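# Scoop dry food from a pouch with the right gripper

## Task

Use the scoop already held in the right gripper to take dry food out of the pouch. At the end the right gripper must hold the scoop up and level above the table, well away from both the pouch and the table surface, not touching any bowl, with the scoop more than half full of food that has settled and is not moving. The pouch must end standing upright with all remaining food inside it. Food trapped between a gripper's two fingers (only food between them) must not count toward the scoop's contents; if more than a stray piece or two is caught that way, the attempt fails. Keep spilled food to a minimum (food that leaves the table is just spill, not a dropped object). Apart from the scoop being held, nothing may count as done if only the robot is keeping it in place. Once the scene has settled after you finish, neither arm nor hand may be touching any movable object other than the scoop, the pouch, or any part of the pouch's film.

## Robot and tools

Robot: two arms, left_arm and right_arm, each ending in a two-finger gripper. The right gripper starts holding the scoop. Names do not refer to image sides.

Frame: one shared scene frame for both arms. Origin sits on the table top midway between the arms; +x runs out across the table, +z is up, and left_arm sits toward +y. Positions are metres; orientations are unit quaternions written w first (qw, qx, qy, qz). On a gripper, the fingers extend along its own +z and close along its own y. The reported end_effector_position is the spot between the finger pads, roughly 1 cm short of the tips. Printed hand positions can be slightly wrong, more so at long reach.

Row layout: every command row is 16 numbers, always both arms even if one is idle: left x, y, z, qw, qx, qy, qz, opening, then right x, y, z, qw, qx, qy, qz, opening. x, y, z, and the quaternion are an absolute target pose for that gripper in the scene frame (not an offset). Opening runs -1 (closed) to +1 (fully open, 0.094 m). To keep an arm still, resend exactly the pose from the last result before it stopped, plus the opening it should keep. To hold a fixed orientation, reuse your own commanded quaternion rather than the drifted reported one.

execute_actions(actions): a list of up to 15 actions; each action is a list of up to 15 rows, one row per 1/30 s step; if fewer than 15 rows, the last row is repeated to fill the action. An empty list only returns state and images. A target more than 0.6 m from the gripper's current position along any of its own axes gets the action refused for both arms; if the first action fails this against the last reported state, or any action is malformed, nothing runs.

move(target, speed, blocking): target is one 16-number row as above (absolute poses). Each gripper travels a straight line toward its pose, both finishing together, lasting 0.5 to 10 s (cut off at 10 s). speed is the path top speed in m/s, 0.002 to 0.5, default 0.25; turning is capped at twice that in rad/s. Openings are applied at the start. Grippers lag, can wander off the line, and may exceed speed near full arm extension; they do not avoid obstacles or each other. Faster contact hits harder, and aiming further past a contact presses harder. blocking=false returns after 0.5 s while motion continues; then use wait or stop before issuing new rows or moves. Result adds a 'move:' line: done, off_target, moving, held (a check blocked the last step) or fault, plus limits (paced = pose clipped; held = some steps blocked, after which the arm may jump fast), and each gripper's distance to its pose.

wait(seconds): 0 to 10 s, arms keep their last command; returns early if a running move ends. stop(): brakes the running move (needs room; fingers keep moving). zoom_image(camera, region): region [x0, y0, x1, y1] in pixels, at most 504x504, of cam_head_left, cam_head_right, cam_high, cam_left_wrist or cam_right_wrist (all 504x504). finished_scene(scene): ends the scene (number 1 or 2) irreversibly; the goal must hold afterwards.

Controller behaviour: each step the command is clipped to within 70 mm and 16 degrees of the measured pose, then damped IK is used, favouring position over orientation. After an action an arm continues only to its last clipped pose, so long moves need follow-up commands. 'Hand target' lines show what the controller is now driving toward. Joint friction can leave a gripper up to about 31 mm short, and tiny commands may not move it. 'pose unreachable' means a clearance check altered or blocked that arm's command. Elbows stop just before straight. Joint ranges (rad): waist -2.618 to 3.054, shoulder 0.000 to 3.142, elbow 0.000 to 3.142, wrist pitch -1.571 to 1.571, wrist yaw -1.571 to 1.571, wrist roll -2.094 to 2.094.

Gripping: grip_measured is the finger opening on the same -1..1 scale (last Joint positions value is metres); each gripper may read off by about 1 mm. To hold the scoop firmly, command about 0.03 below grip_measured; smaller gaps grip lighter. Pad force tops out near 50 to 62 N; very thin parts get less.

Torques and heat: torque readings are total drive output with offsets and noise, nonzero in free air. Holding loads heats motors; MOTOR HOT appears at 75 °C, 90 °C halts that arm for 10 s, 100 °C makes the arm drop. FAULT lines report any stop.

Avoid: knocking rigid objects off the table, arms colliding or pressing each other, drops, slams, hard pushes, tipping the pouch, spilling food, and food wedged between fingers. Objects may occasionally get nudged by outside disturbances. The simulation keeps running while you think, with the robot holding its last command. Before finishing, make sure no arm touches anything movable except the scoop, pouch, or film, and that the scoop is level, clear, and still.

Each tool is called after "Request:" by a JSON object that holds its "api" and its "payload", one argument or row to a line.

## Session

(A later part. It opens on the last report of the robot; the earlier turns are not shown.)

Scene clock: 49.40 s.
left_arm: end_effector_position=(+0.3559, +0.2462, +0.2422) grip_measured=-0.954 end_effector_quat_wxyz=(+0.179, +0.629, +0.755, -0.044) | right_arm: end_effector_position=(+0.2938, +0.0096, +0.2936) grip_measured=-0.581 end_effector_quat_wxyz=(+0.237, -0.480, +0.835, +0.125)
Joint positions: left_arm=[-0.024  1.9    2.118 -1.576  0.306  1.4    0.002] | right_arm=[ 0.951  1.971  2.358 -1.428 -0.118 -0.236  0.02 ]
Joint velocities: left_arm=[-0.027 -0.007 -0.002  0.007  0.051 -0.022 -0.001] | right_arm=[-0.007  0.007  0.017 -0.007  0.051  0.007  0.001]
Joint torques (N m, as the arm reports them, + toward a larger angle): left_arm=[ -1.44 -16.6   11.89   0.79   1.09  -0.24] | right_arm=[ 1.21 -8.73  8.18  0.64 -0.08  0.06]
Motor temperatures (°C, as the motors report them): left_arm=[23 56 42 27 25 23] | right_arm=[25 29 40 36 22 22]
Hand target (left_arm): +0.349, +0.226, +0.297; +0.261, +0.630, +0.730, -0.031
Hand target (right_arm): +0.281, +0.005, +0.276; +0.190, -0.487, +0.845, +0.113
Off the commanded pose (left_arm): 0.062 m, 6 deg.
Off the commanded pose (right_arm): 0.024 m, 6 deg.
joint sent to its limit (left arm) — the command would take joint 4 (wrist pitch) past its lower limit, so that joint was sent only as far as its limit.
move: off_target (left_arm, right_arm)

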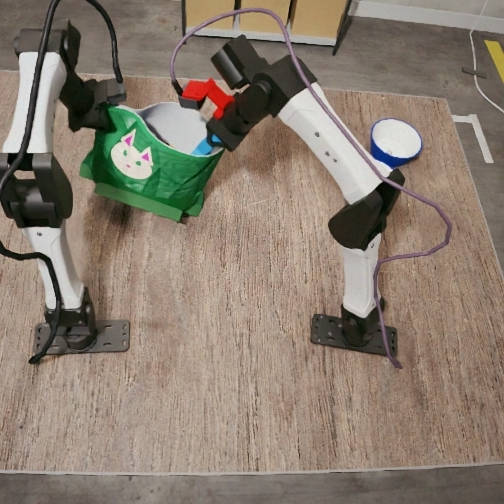

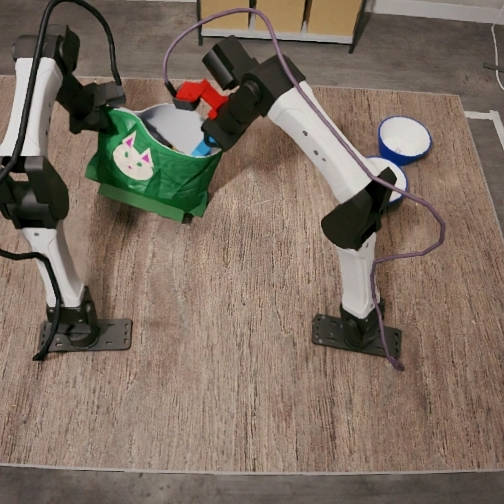

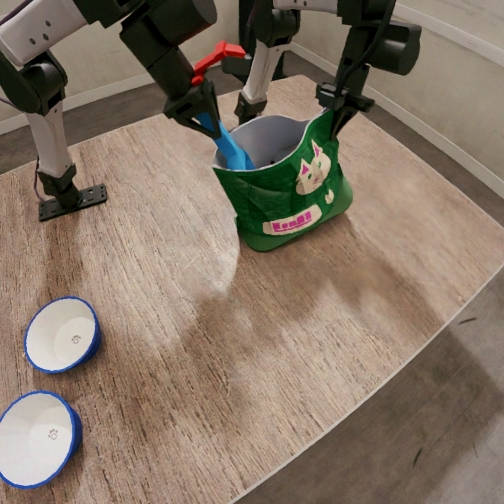

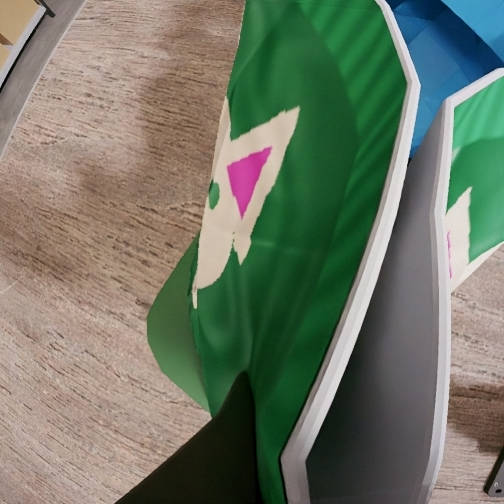

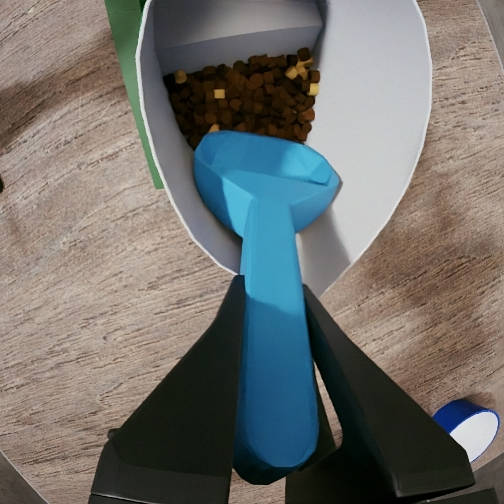

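Request:
{"api": "move", "payload": {
  "target": [0.34,0.19,0.32,0.22,0.63,0.74,-0.05,-1,0.275,0.005,0.235,0.19,-0.49,0.845,0.11,-0.8],
  "speed": 0.04
}}

Request:
{"api": "move", "payload": {
  "target": [0.315,0.09,0.315,0.22,0.63,0.74,-0.05,-1,0.255,-0.055,0.22,0.26,-0.48,0.825,0.15,-0.8],
  "speed": 0.04
}}

Request:
{"api": "move", "payload": {
  "target": [0.295,0.01,0.295,0.25,0.6,0.76,0.05,-1,0.24,-0.11,0.185,0.36,-0.45,0.79,0.21,-0.8],
  "speed": 0.04
}}

Scene clock: 56.40 s.
left_arm: end_effector_position=(+0.3480, +0.2228, +0.2601) grip_measured=-0.954 end_effector_quat_wxyz=(+0.172, +0.619, +0.767, -0.006) | right_arm: end_effector_position=(+0.2933, +0.0081, +0.2755) grip_measured=-0.581 end_effector_quat_wxyz=(+0.257, -0.474, +0.833, +0.123)
Joint positions: left_arm=[-0.129  1.854  2.137 -1.575  0.208  1.269  0.002] | right_arm=[ 0.957  1.848  2.078 -1.23  -0.099 -0.224  0.02 ]
Joint velocities: left_arm=[-0.007 -0.002 -0.002  0.022  0.022 -0.066  0.001] | right_arm=[-0.012 -0.007 -0.012  0.007 -0.066 -0.081 -0.   ]
Joint torques (N m, as the arm reports them, + toward a larger angle): left_arm=[ -2.06 -16.46  11.84   1.01   1.44  -0.26] | right_arm=[ 1.79 -7.7   3.49  0.85 -0.18  0.02]
Motor temperatures (°C, as the motors report them): left_arm=[23 61 44 27 25 23] | right_arm=[25 31 39 34 22 22]
Hand target (left_arm): +0.334, +0.193, +0.317; +0.267, +0.624, +0.734, -0.018
Hand target (right_arm): +0.276, +0.005, +0.238; +0.190, -0.489, +0.844, +0.110
Off the commanded pose (left_arm): 0.069 m, 8 deg.
Off the commanded pose (right_arm): 0.045 m, 8 deg.
joint sent to its limit (left arm) — the command would take joint 4 (wrist pitch) past its lower limit, so that joint was sent only as far as its limit.
move: off_target (left_arm, right_arm)

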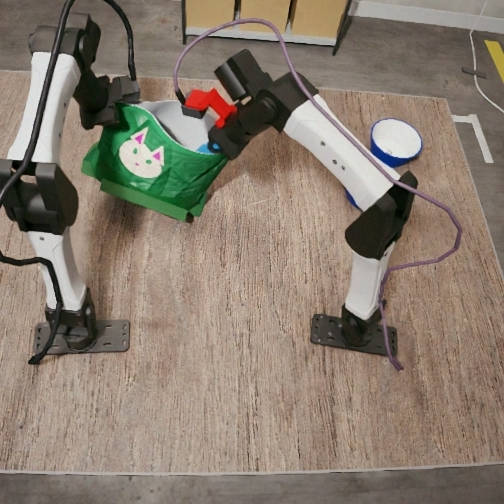

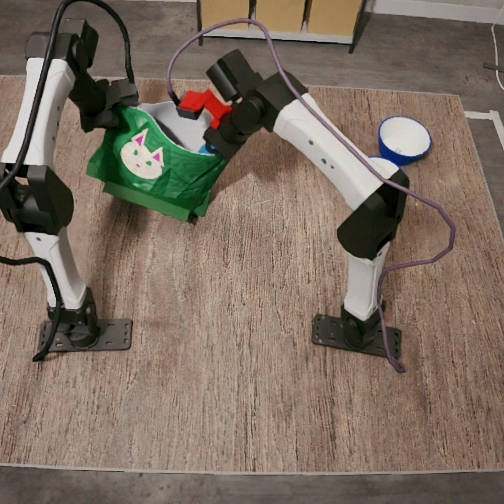

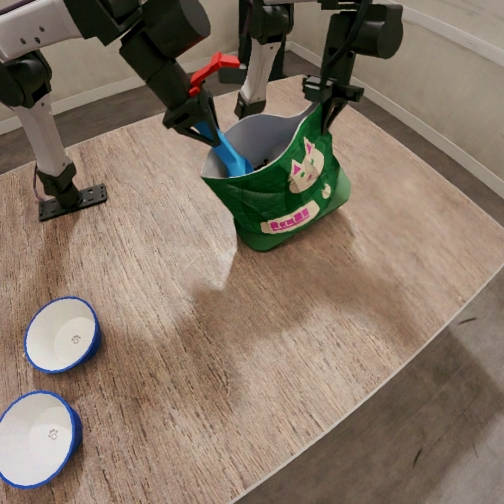

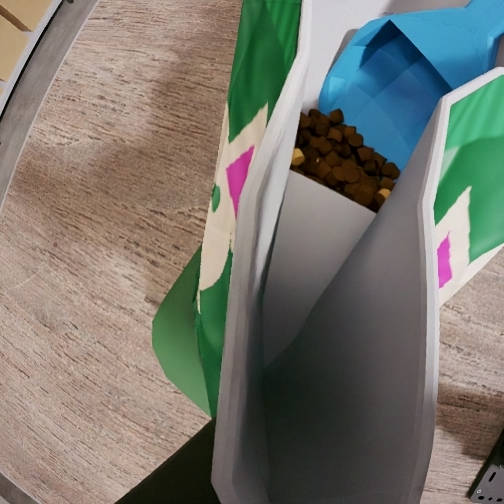

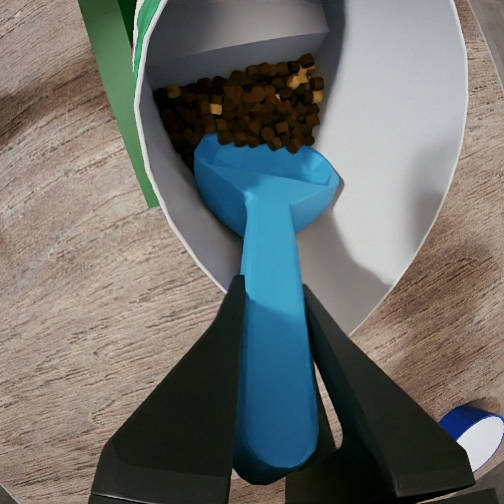

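Scene clock: 60.40 s.
left_arm: end_effector_position=(+0.3370, +0.1514, +0.2898) grip_measured=-0.954 end_effector_quat_wxyz=(+0.182, +0.606, +0.771, +0.065) | right_arm: end_effector_position=(+0.2715, -0.0506, +0.2677) grip_measured=-0.581 end_effector_quat_wxyz=(+0.336, -0.462, +0.807, +0.148)
Joint positions: left_arm=[-0.414  1.842  2.236 -1.575 -0.009  0.989  0.002] | right_arm=[ 0.859  1.445  1.497 -0.887 -0.171 -0.291  0.02 ]
Joint velocities: left_arm=[-0.022  0.002  0.007  0.022  0.007  0.022 -0.   ] | right_arm=[-0.017  0.017 -0.002  0.022  0.007 -0.066  0.   ]
Joint torques (N m, as the arm reports them, + toward a larger angle): left_arm=[ -4.3  -11.36   9.9    1.28   2.16  -0.31] | right_arm=[ 0.47 -4.    3.55  1.08 -0.57 -0.09]
Motor temperatures (°C, as the motors report them): left_arm=[23 61 44 27 25 23] | right_arm=[25 31 39 34 22 22]
Hand target (left_arm): +0.312, +0.098, +0.317; +0.247, +0.630, +0.735, -0.033
Hand target (right_arm): +0.255, -0.055, +0.224; +0.261, -0.479, +0.825, +0.150
Off the commanded pose (left_arm): 0.070 m, 15 deg.
Off the commanded pose (right_arm): 0.051 m, 9 deg.
joint sent to its limit (left arm) — the command would take joint 4 (wrist pitch) past its lower limit, so that joint was sent only as far as its limit.
move: off_target (left_arm, right_arm)

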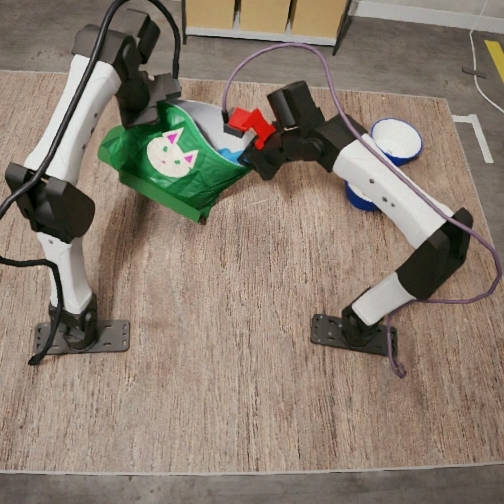

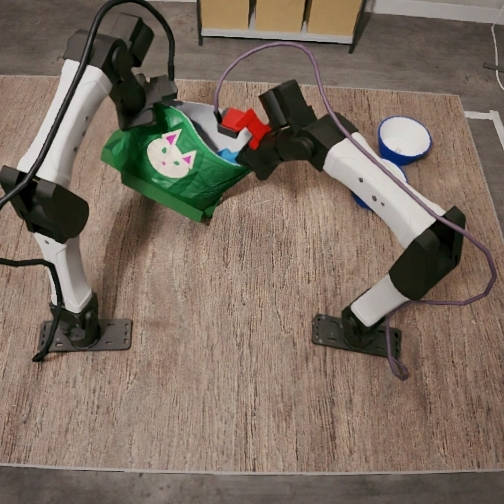

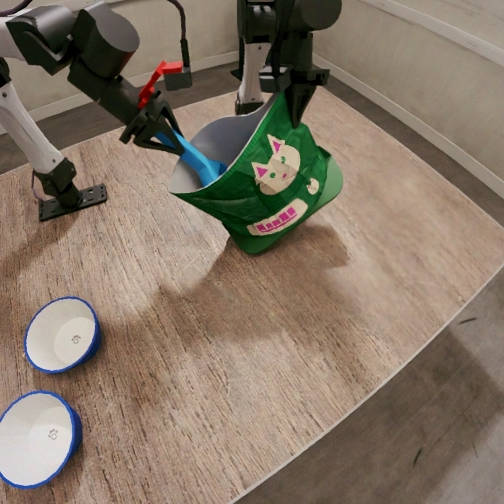

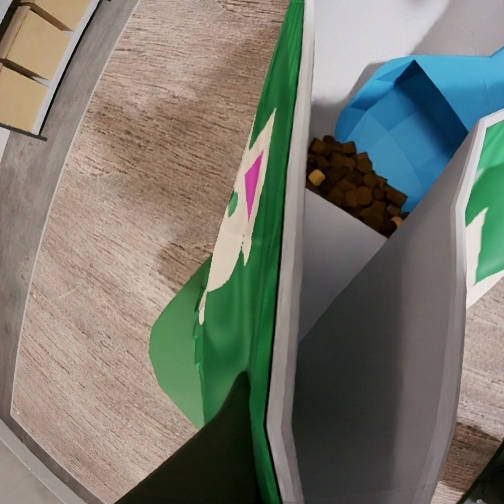

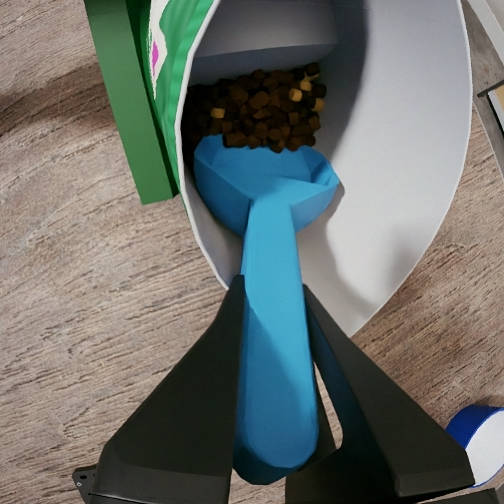

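Scene clock: 64.70 s.
left_arm: end_effector_position=(+0.3136, +0.0849, +0.3088) grip_measured=-0.954 end_effector_quat_wxyz=(+0.205, +0.557, +0.776, +0.216) | right_arm: end_effector_position=(+0.2551, -0.1078, +0.2383) grip_measured=-0.581 end_effector_quat_wxyz=(+0.435, -0.440, +0.759, +0.204)
Joint positions: left_arm=[-0.786  1.861  2.266 -1.573 -0.463  0.624  0.002] | right_arm=[ 0.642  1.09   0.956 -0.495 -0.413 -0.372  0.02 ]
Joint velocities: left_arm=[-0.027  0.037  0.027  0.022  0.022 -0.11  -0.001] | right_arm=[-0.002  0.002 -0.012 -0.022 -0.11  -0.037 -0.   ]
Joint torques (N m, as the arm reports them, + toward a larger angle): left_arm=[-5.49 -7.2   8.1   2.01  1.99 -0.47] | right_arm=[ 1.34 -0.74  3.66  1.25 -0.26 -0.06]
Motor temperatures (°C, as the motors report them): left_arm=[24 59 43 28 26 23] | right_arm=[25 31 38 34 22 22]
Hand target (left_arm): +0.291, +0.017, +0.299; +0.236, +0.594, +0.764, +0.094
Hand target (right_arm): +0.239, -0.110, +0.189; +0.361, -0.450, +0.789, +0.209
Off the commanded pose (left_arm): 0.078 m, 20 deg; orientation clipped at the last step of the last action.
Off the commanded pose (right_arm): 0.055 m, 9 deg.
move: off_target (left_arm, right_arm); limits=paced

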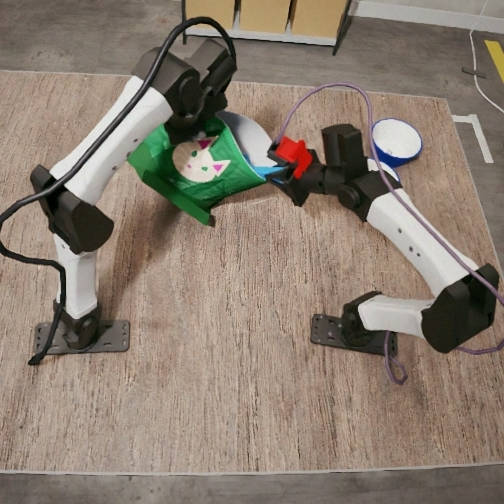

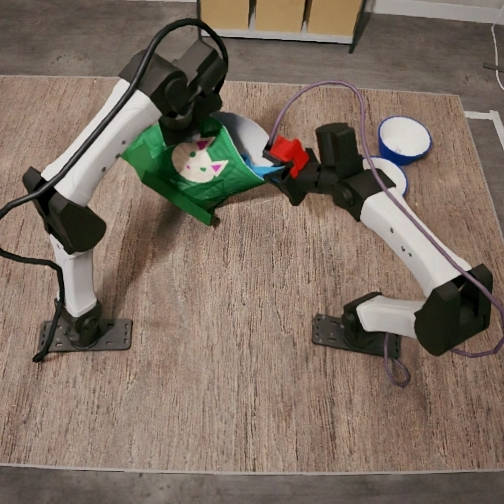

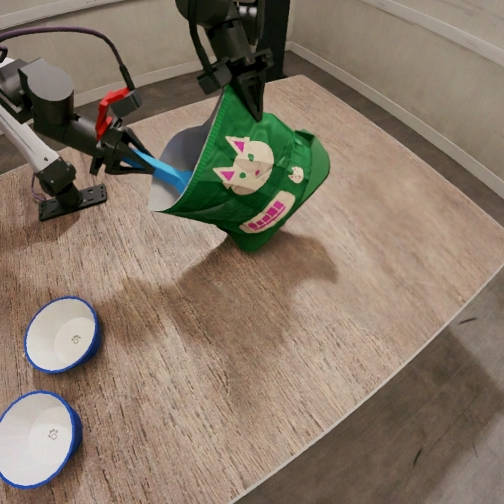

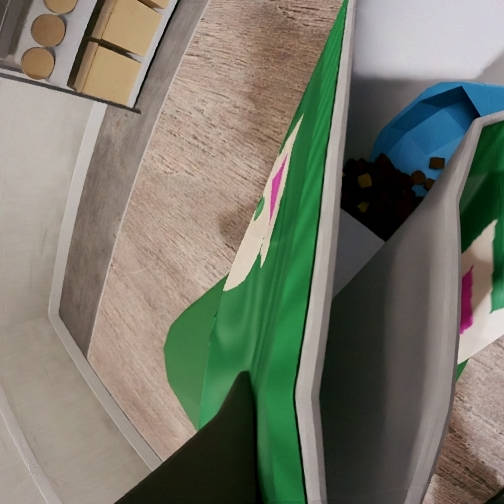

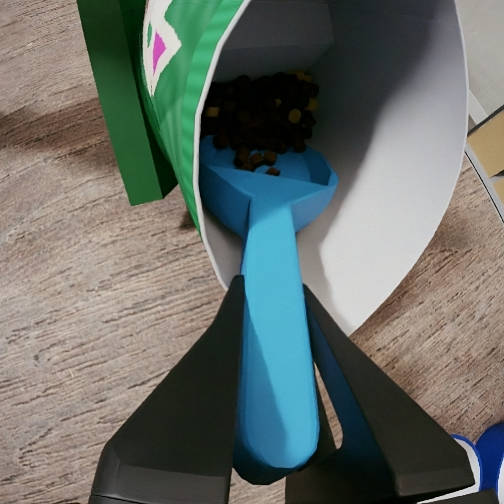

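Request:
{"api": "move", "payload": {
  "target": [0.285,-0.04,0.30,0.28,0.52,0.74,0.33,-1,0.24,-0.145,0.15,0.45,-0.43,0.74,0.26,-0.8],
  "speed": 0.03
}}

Request:
{"api": "move", "payload": {
  "target": [0.28,-0.075,0.285,0.3,0.5,0.7,0.4,-1,0.24,-0.165,0.135,0.52,-0.4,0.69,0.3,-0.8],
  "speed": 0.03
}}

Scene clock: 73.63 s.
left_arm: end_effector_position=(+0.3084, -0.0047, +0.3135) grip_measured=-0.954 end_effector_quat_wxyz=(+0.285, +0.500, +0.722, +0.385) | right_arm: end_effector_position=(+0.2621, -0.1535, +0.2002) grip_measured=-0.581 end_effector_quat_wxyz=(+0.523, -0.419, +0.707, +0.226)
Joint positions: left_arm=[-1.098  2.09   2.411 -1.575 -0.965  0.349  0.002] | right_arm=[ 0.375  0.965  0.58  -0.086 -0.687 -0.438  0.02 ]
Joint velocities: left_arm=[-0.037  0.002 -0.002 -0.095 -0.022  0.022  0.   ] | right_arm=[-0.027  0.002  0.007  0.051 -0.007 -0.051 -0.   ]
Joint torques (N m, as the arm reports them, + toward a larger angle): left_arm=[ -4.55 -10.15   8.52   0.99   0.46  -0.52] | right_arm=[ 2.77  0.26  4.45  1.06 -0.46 -0.14]
Motor temperatures (°C, as the motors report them): left_arm=[25 57 43 28 26 23] | right_arm=[25 30 37 34 22 22]
Hand target (left_arm): +0.286, -0.038, +0.301; +0.294, +0.524, +0.729, +0.327
Hand target (right_arm): +0.240, -0.146, +0.154; +0.451, -0.430, +0.738, +0.259
Off the commanded pose (left_arm): 0.044 m, 7 deg.
Off the commanded pose (right_arm): 0.056 m, 10 deg.
joint sent to its limit (left arm) — the command would take joint 4 (wrist pitch) past its lower limit, so that joint was sent only as far as its limit.
move: off_target (left_arm, right_arm)

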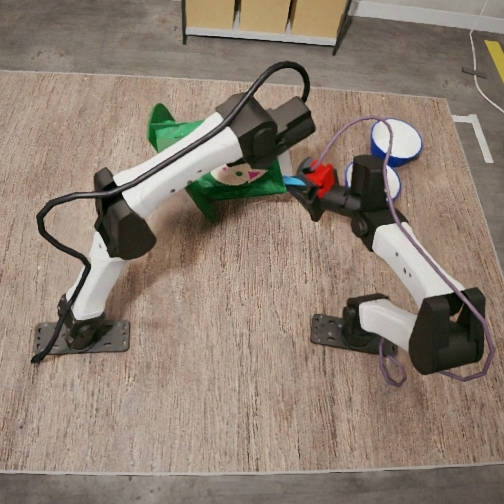

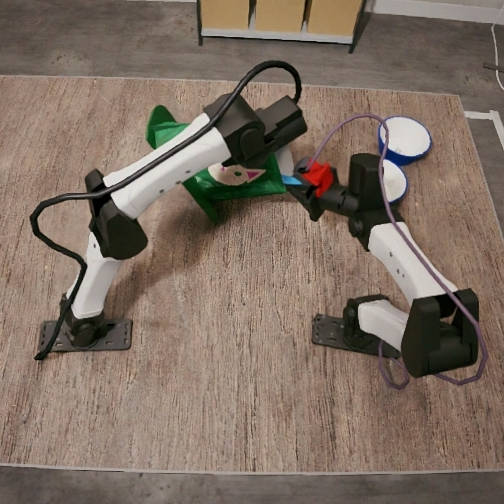

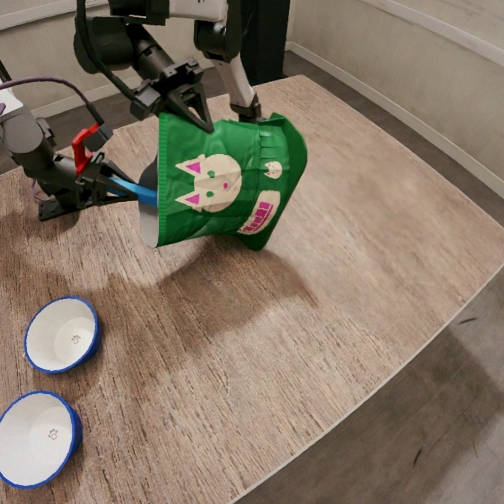

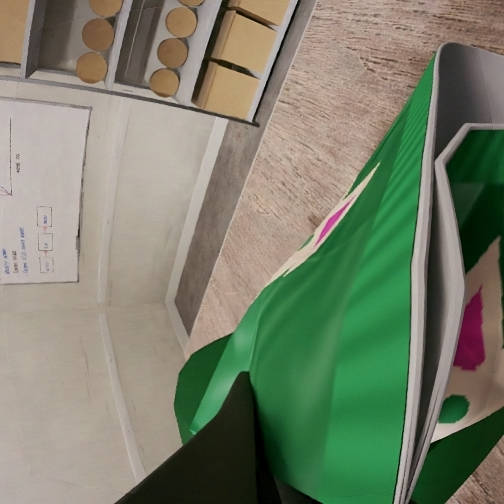

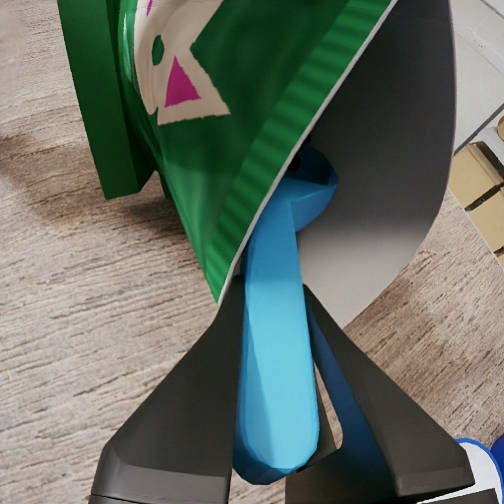

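Scene clock: 76.70 s.
left_arm: end_effector_position=(+0.2935, -0.0564, +0.2960) grip_measured=-0.954 end_effector_quat_wxyz=(+0.312, +0.506, +0.677, +0.434) | right_arm: end_effector_position=(+0.2573, -0.1767, +0.1633) grip_measured=-0.581 end_effector_quat_wxyz=(+0.569, -0.397, +0.674, +0.255)
Joint positions: left_arm=[-1.215  2.226  2.476 -1.575 -1.114  0.291  0.002] | right_arm=[ 0.217  0.998  0.317  0.322 -0.88  -0.392  0.02 ]
Joint velocities: left_arm=[-0.002 -0.007  0.002  0.022 -0.007 -0.007  0.   ] | right_arm=[ 0.002 -0.007 -0.012  0.007  0.037  0.022 -0.001]
Joint torques (N m, as the arm reports them, + toward a larger angle): left_arm=[ -2.47 -11.7    8.2    0.85  -0.06  -0.66] | right_arm=[ 1.99  0.62  5.98  1.35 -0.78  0.04]
Motor temperatures (°C, as the motors report them): left_arm=[25 56 43 28 26 23] | right_arm=[25 30 37 34 22 22]
Hand target (left_arm): +0.281, -0.075, +0.285; +0.322, +0.511, +0.691, +0.397
Hand target (right_arm): +0.240, -0.166, +0.136; +0.522, -0.400, +0.691, +0.300
Off the commanded pose (left_arm): 0.025 m, 5 deg.
Off the commanded pose (right_arm): 0.035 m, 8 deg.
joint sent to its limit (left arm) — the command would take joint 4 (wrist pitch) past its lower limit, so that joint was sent only as far as its limit.
move: off_target (left_arm, right_arm)

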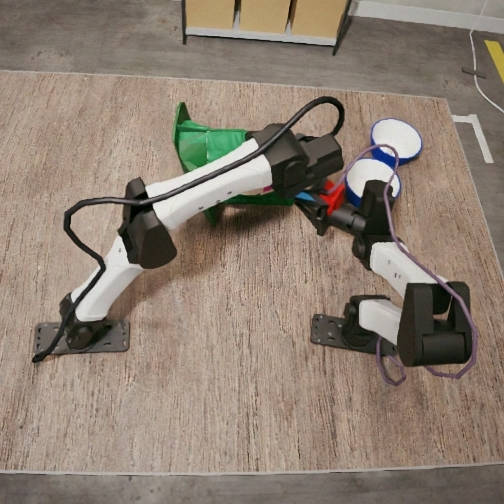

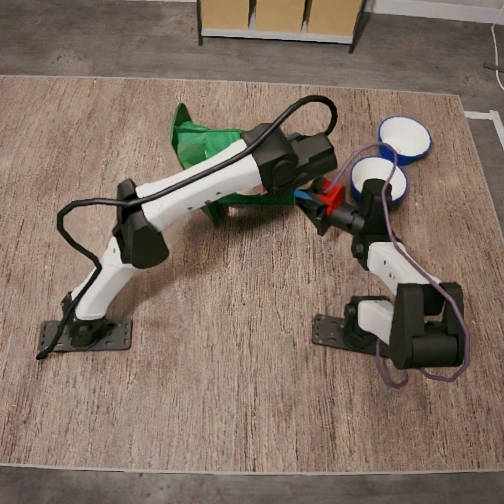

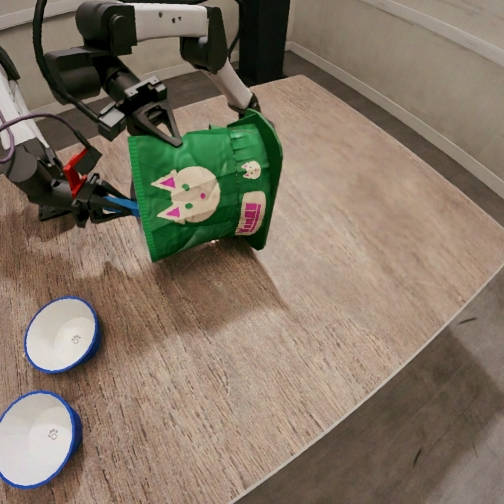

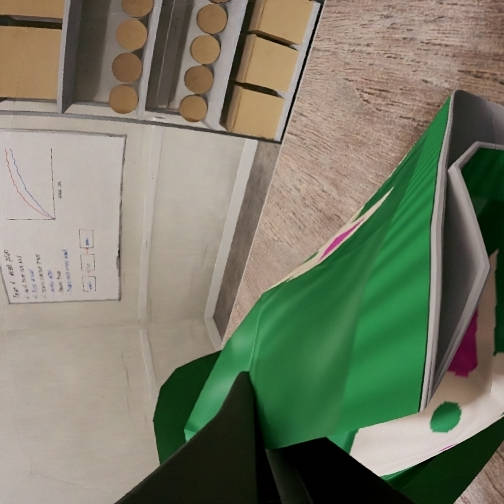

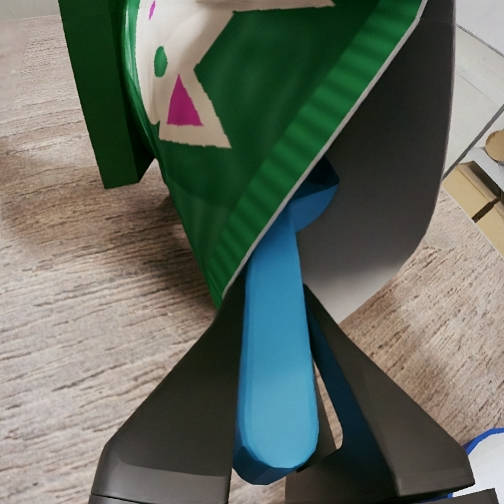

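Request:
{"api": "move", "payload": {
  "target": [0.285,-0.06,0.295,0.31,0.5,0.68,0.43,-1,0.26,-0.17,0.155,0.65,-0.36,0.6,0.31,-0.8],
  "speed": 0.03
}}

Request:
{"api": "move", "payload": {
  "target": [0.315,0.09,0.32,0.21,0.56,0.77,0.2,-1,0.255,-0.15,0.215,0.66,-0.36,0.58,0.32,-0.8],
  "speed": 0.04
}}

Request:
{"api": "move", "payload": {
  "target": [0.345,0.22,0.29,0.2,0.62,0.76,0,-1,0.255,-0.14,0.29,0.65,-0.365,0.59,0.315,-0.8],
  "speed": 0.04
}}

Scene clock: 85.93 s.
left_arm: end_effector_position=(+0.2940, -0.0556, +0.2944) grip_measured=-0.954 end_effector_quat_wxyz=(+0.306, +0.513, +0.671, +0.440) | right_arm: end_effector_position=(+0.2629, -0.1759, +0.1365) grip_measured=-0.581 end_effector_quat_wxyz=(+0.622, -0.343, +0.634, +0.308)
Joint positions: left_arm=[-1.214  2.226  2.467 -1.575 -1.117  0.307  0.002] | right_arm=[ 0.2    1.487  0.11   1.314 -0.931 -0.087  0.02 ]
Joint velocities: left_arm=[ 0.002 -0.012  0.017 -0.007 -0.037 -0.037 -0.   ] | right_arm=[ 0.002  0.037  0.012  0.081 -0.022  0.007 -0.   ]
Joint torques (N m, as the arm reports them, + toward a larger angle): left_arm=[ -1.7  -14.26   5.27   0.8   -0.54  -0.62] | right_arm=[ 1.25 -3.02  6.05  2.6  -0.28  0.06]
Motor temperatures (°C, as the motors report them): left_arm=[24 58 43 27 25 23] | right_arm=[25 30 37 36 23 22]
Hand target (left_arm): +0.285, -0.060, +0.295; +0.319, +0.505, +0.678, +0.429
Hand target (right_arm): +0.261, -0.170, +0.152; +0.644, -0.362, +0.601, +0.306
Off the commanded pose (left_arm): 0.010 m, 2 deg.
Off the commanded pose (right_arm): 0.020 m, 5 deg.
joint sent to its limit (left arm) — the command would take joint 4 (wrist pitch) past its lower limit, so that joint was sent only as far as its limit.
move: off_target (right_arm)

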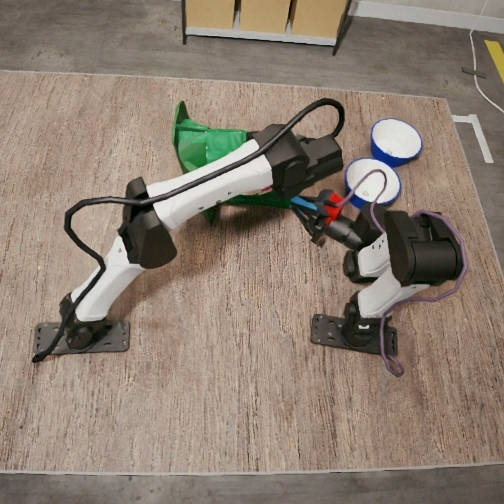

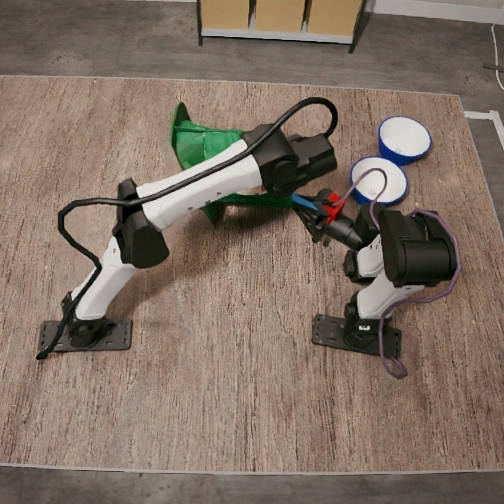

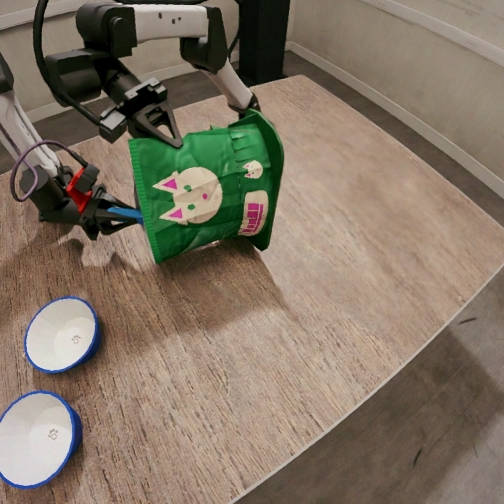

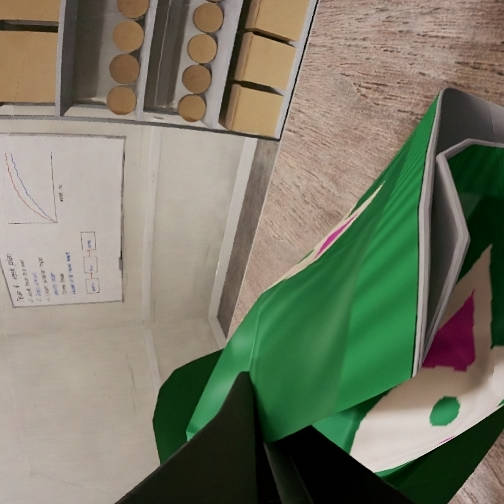

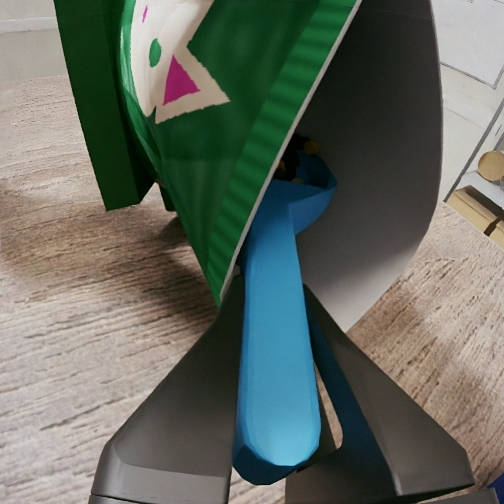

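Scene clock: 93.27 s.
left_arm: end_effector_position=(+0.3156, +0.0935, +0.3156) grip_measured=-0.957 end_effector_quat_wxyz=(+0.209, +0.559, +0.772, +0.220) | right_arm: end_effector_position=(+0.2564, -0.1535, +0.2097) grip_measured=-0.581 end_effector_quat_wxyz=(+0.658, -0.355, +0.586, +0.314)
Joint positions: left_arm=[-0.765  1.848  2.274 -1.574 -0.463  0.657  0.002] | right_arm=[ 0.308  1.144  0.207  1.032 -0.856 -0.028  0.02 ]
Joint velocities: left_arm=[-0.002 -0.022 -0.002  0.007  0.037 -0.081 -0.   ] | right_arm=[ 0.007 -0.007 -0.002  0.066 -0.022 -0.007 -0.   ]
Joint torques (N m, as the arm reports them, + toward a larger angle): left_arm=[ -0.35 -10.1    7.1    1.33   0.1   -0.1 ] | right_arm=[ 1.1  -4.68  8.74  1.6  -0.03  0.08]
Motor temperatures (°C, as the motors report them): left_arm=[24 58 42 28 24 23] | right_arm=[25 30 37 36 23 22]
Hand target (left_arm): +0.312, +0.090, +0.319; +0.217, +0.563, +0.771, +0.203
Hand target (right_arm): +0.254, -0.150, +0.216; +0.659, -0.360, +0.579, +0.319
Off the commanded pose (left_arm): 0.006 m, 2 deg.
Off the commanded pose (right_arm): 0.006 m, 1 deg.
joint sent to its limit (left arm) — the command would take joint 4 (wrist pitch) past its lower limit, so that joint was sent only as far as its limit.
move: done

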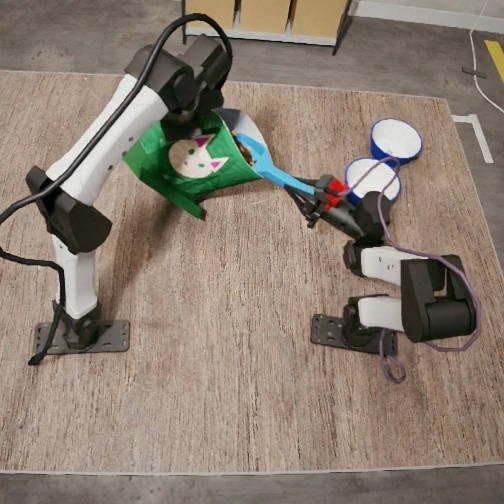

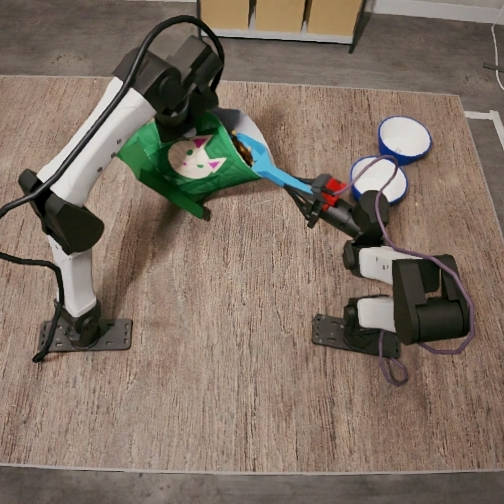

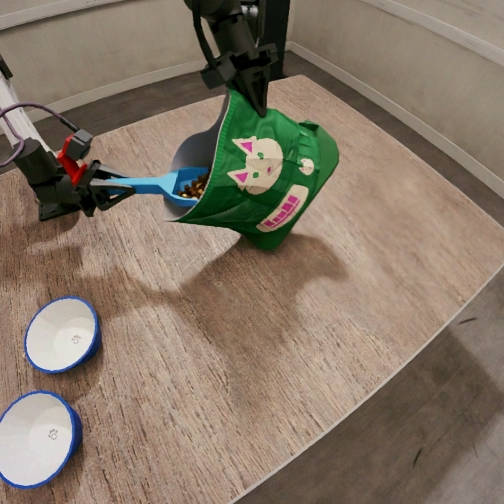

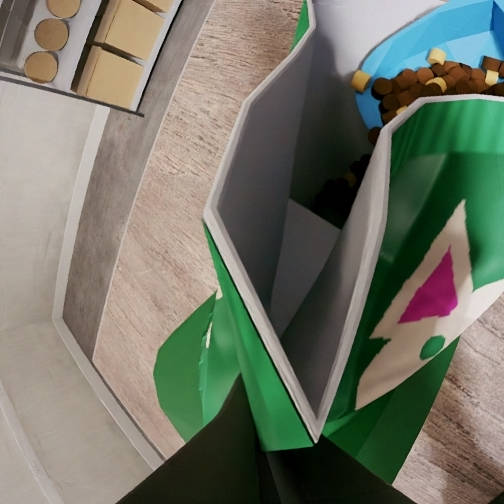

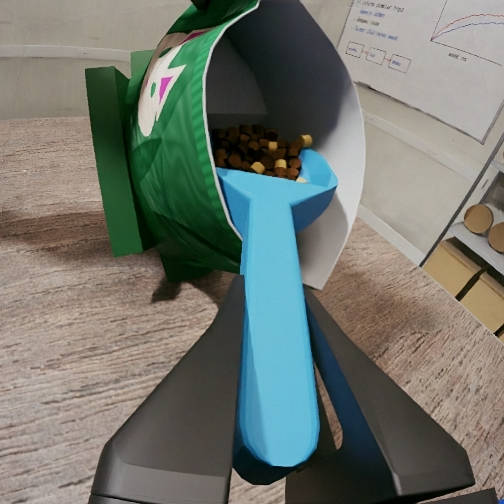

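Scene clock: 99.27 s.
left_arm: end_effector_position=(+0.3445, +0.2256, +0.2704) grip_measured=-0.957 end_effector_quat_wxyz=(+0.177, +0.614, +0.769, +0.013) | right_arm: end_effector_position=(+0.2570, -0.1422, +0.2790) grip_measured=-0.581 end_effector_quat_wxyz=(+0.638, -0.358, +0.602, +0.320)
Joint positions: left_arm=[-0.135  1.826  2.141 -1.575  0.178  1.253  0.002] | right_arm=[ 0.362  0.92   0.481  0.468 -0.814 -0.052  0.02 ]
Joint velocities: left_arm=[ 0.017 -0.007 -0.002 -0.007  0.022 -0.007 -0.   ] | right_arm=[-0.007  0.007 -0.002 -0.037  0.051 -0.037 -0.001]
Joint torques (N m, as the arm reports them, + toward a larger angle): left_arm=[ -0.25 -11.38   8.68   1.03   0.59  -0.01] | right_arm=[ 1.01 -4.31 10.64  1.8   0.07 -0.02]
Motor temperatures (°C, as the motors report them): left_arm=[24 57 42 28 24 23] | right_arm=[25 30 38 36 22 22]
Hand target (left_arm): +0.343, +0.219, +0.290; +0.212, +0.618, +0.757, +0.011
Hand target (right_arm): +0.253, -0.140, +0.291; +0.649, -0.364, +0.589, +0.315
Off the commanded pose (left_arm): 0.020 m, 3 deg.
Off the commanded pose (right_arm): 0.011 m, 2 deg.
joint sent to its limit (left arm) — the command would take joint 4 (wrist pitch) past its lower limit, so that joint was sent only as far as its limit.
move: off_target (left_arm, right_arm)

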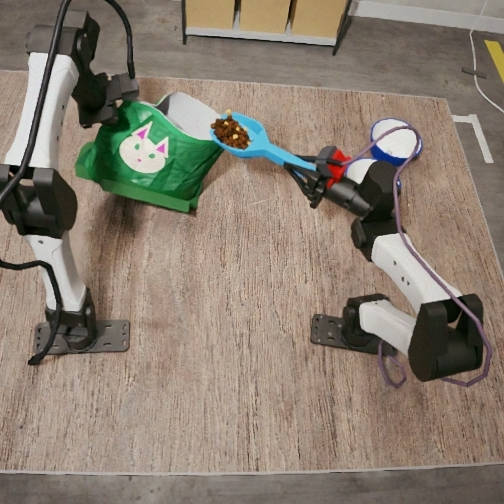

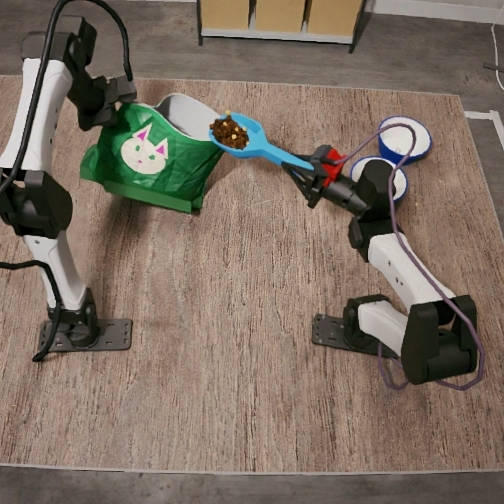

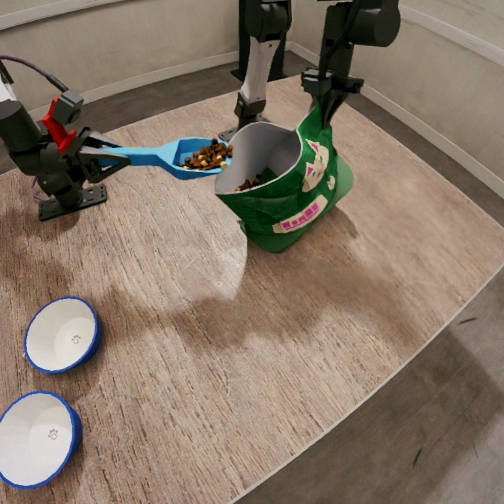

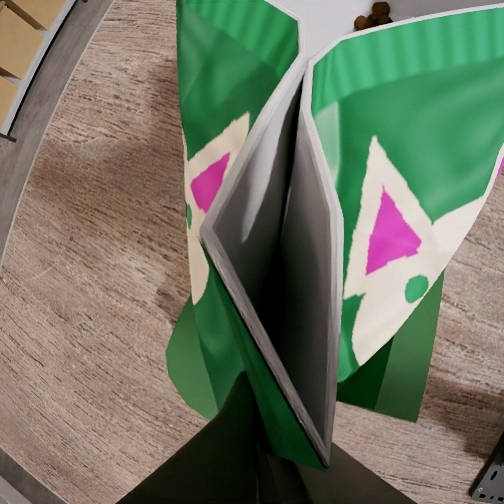

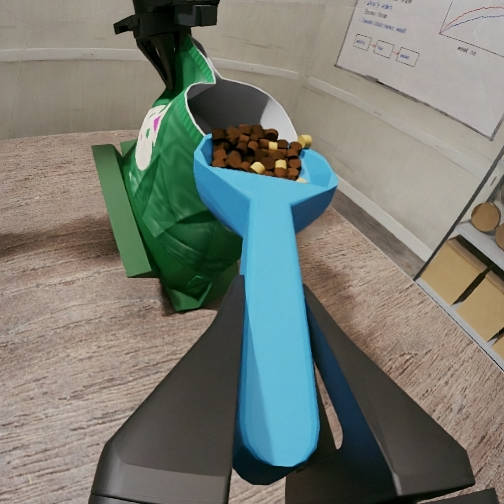

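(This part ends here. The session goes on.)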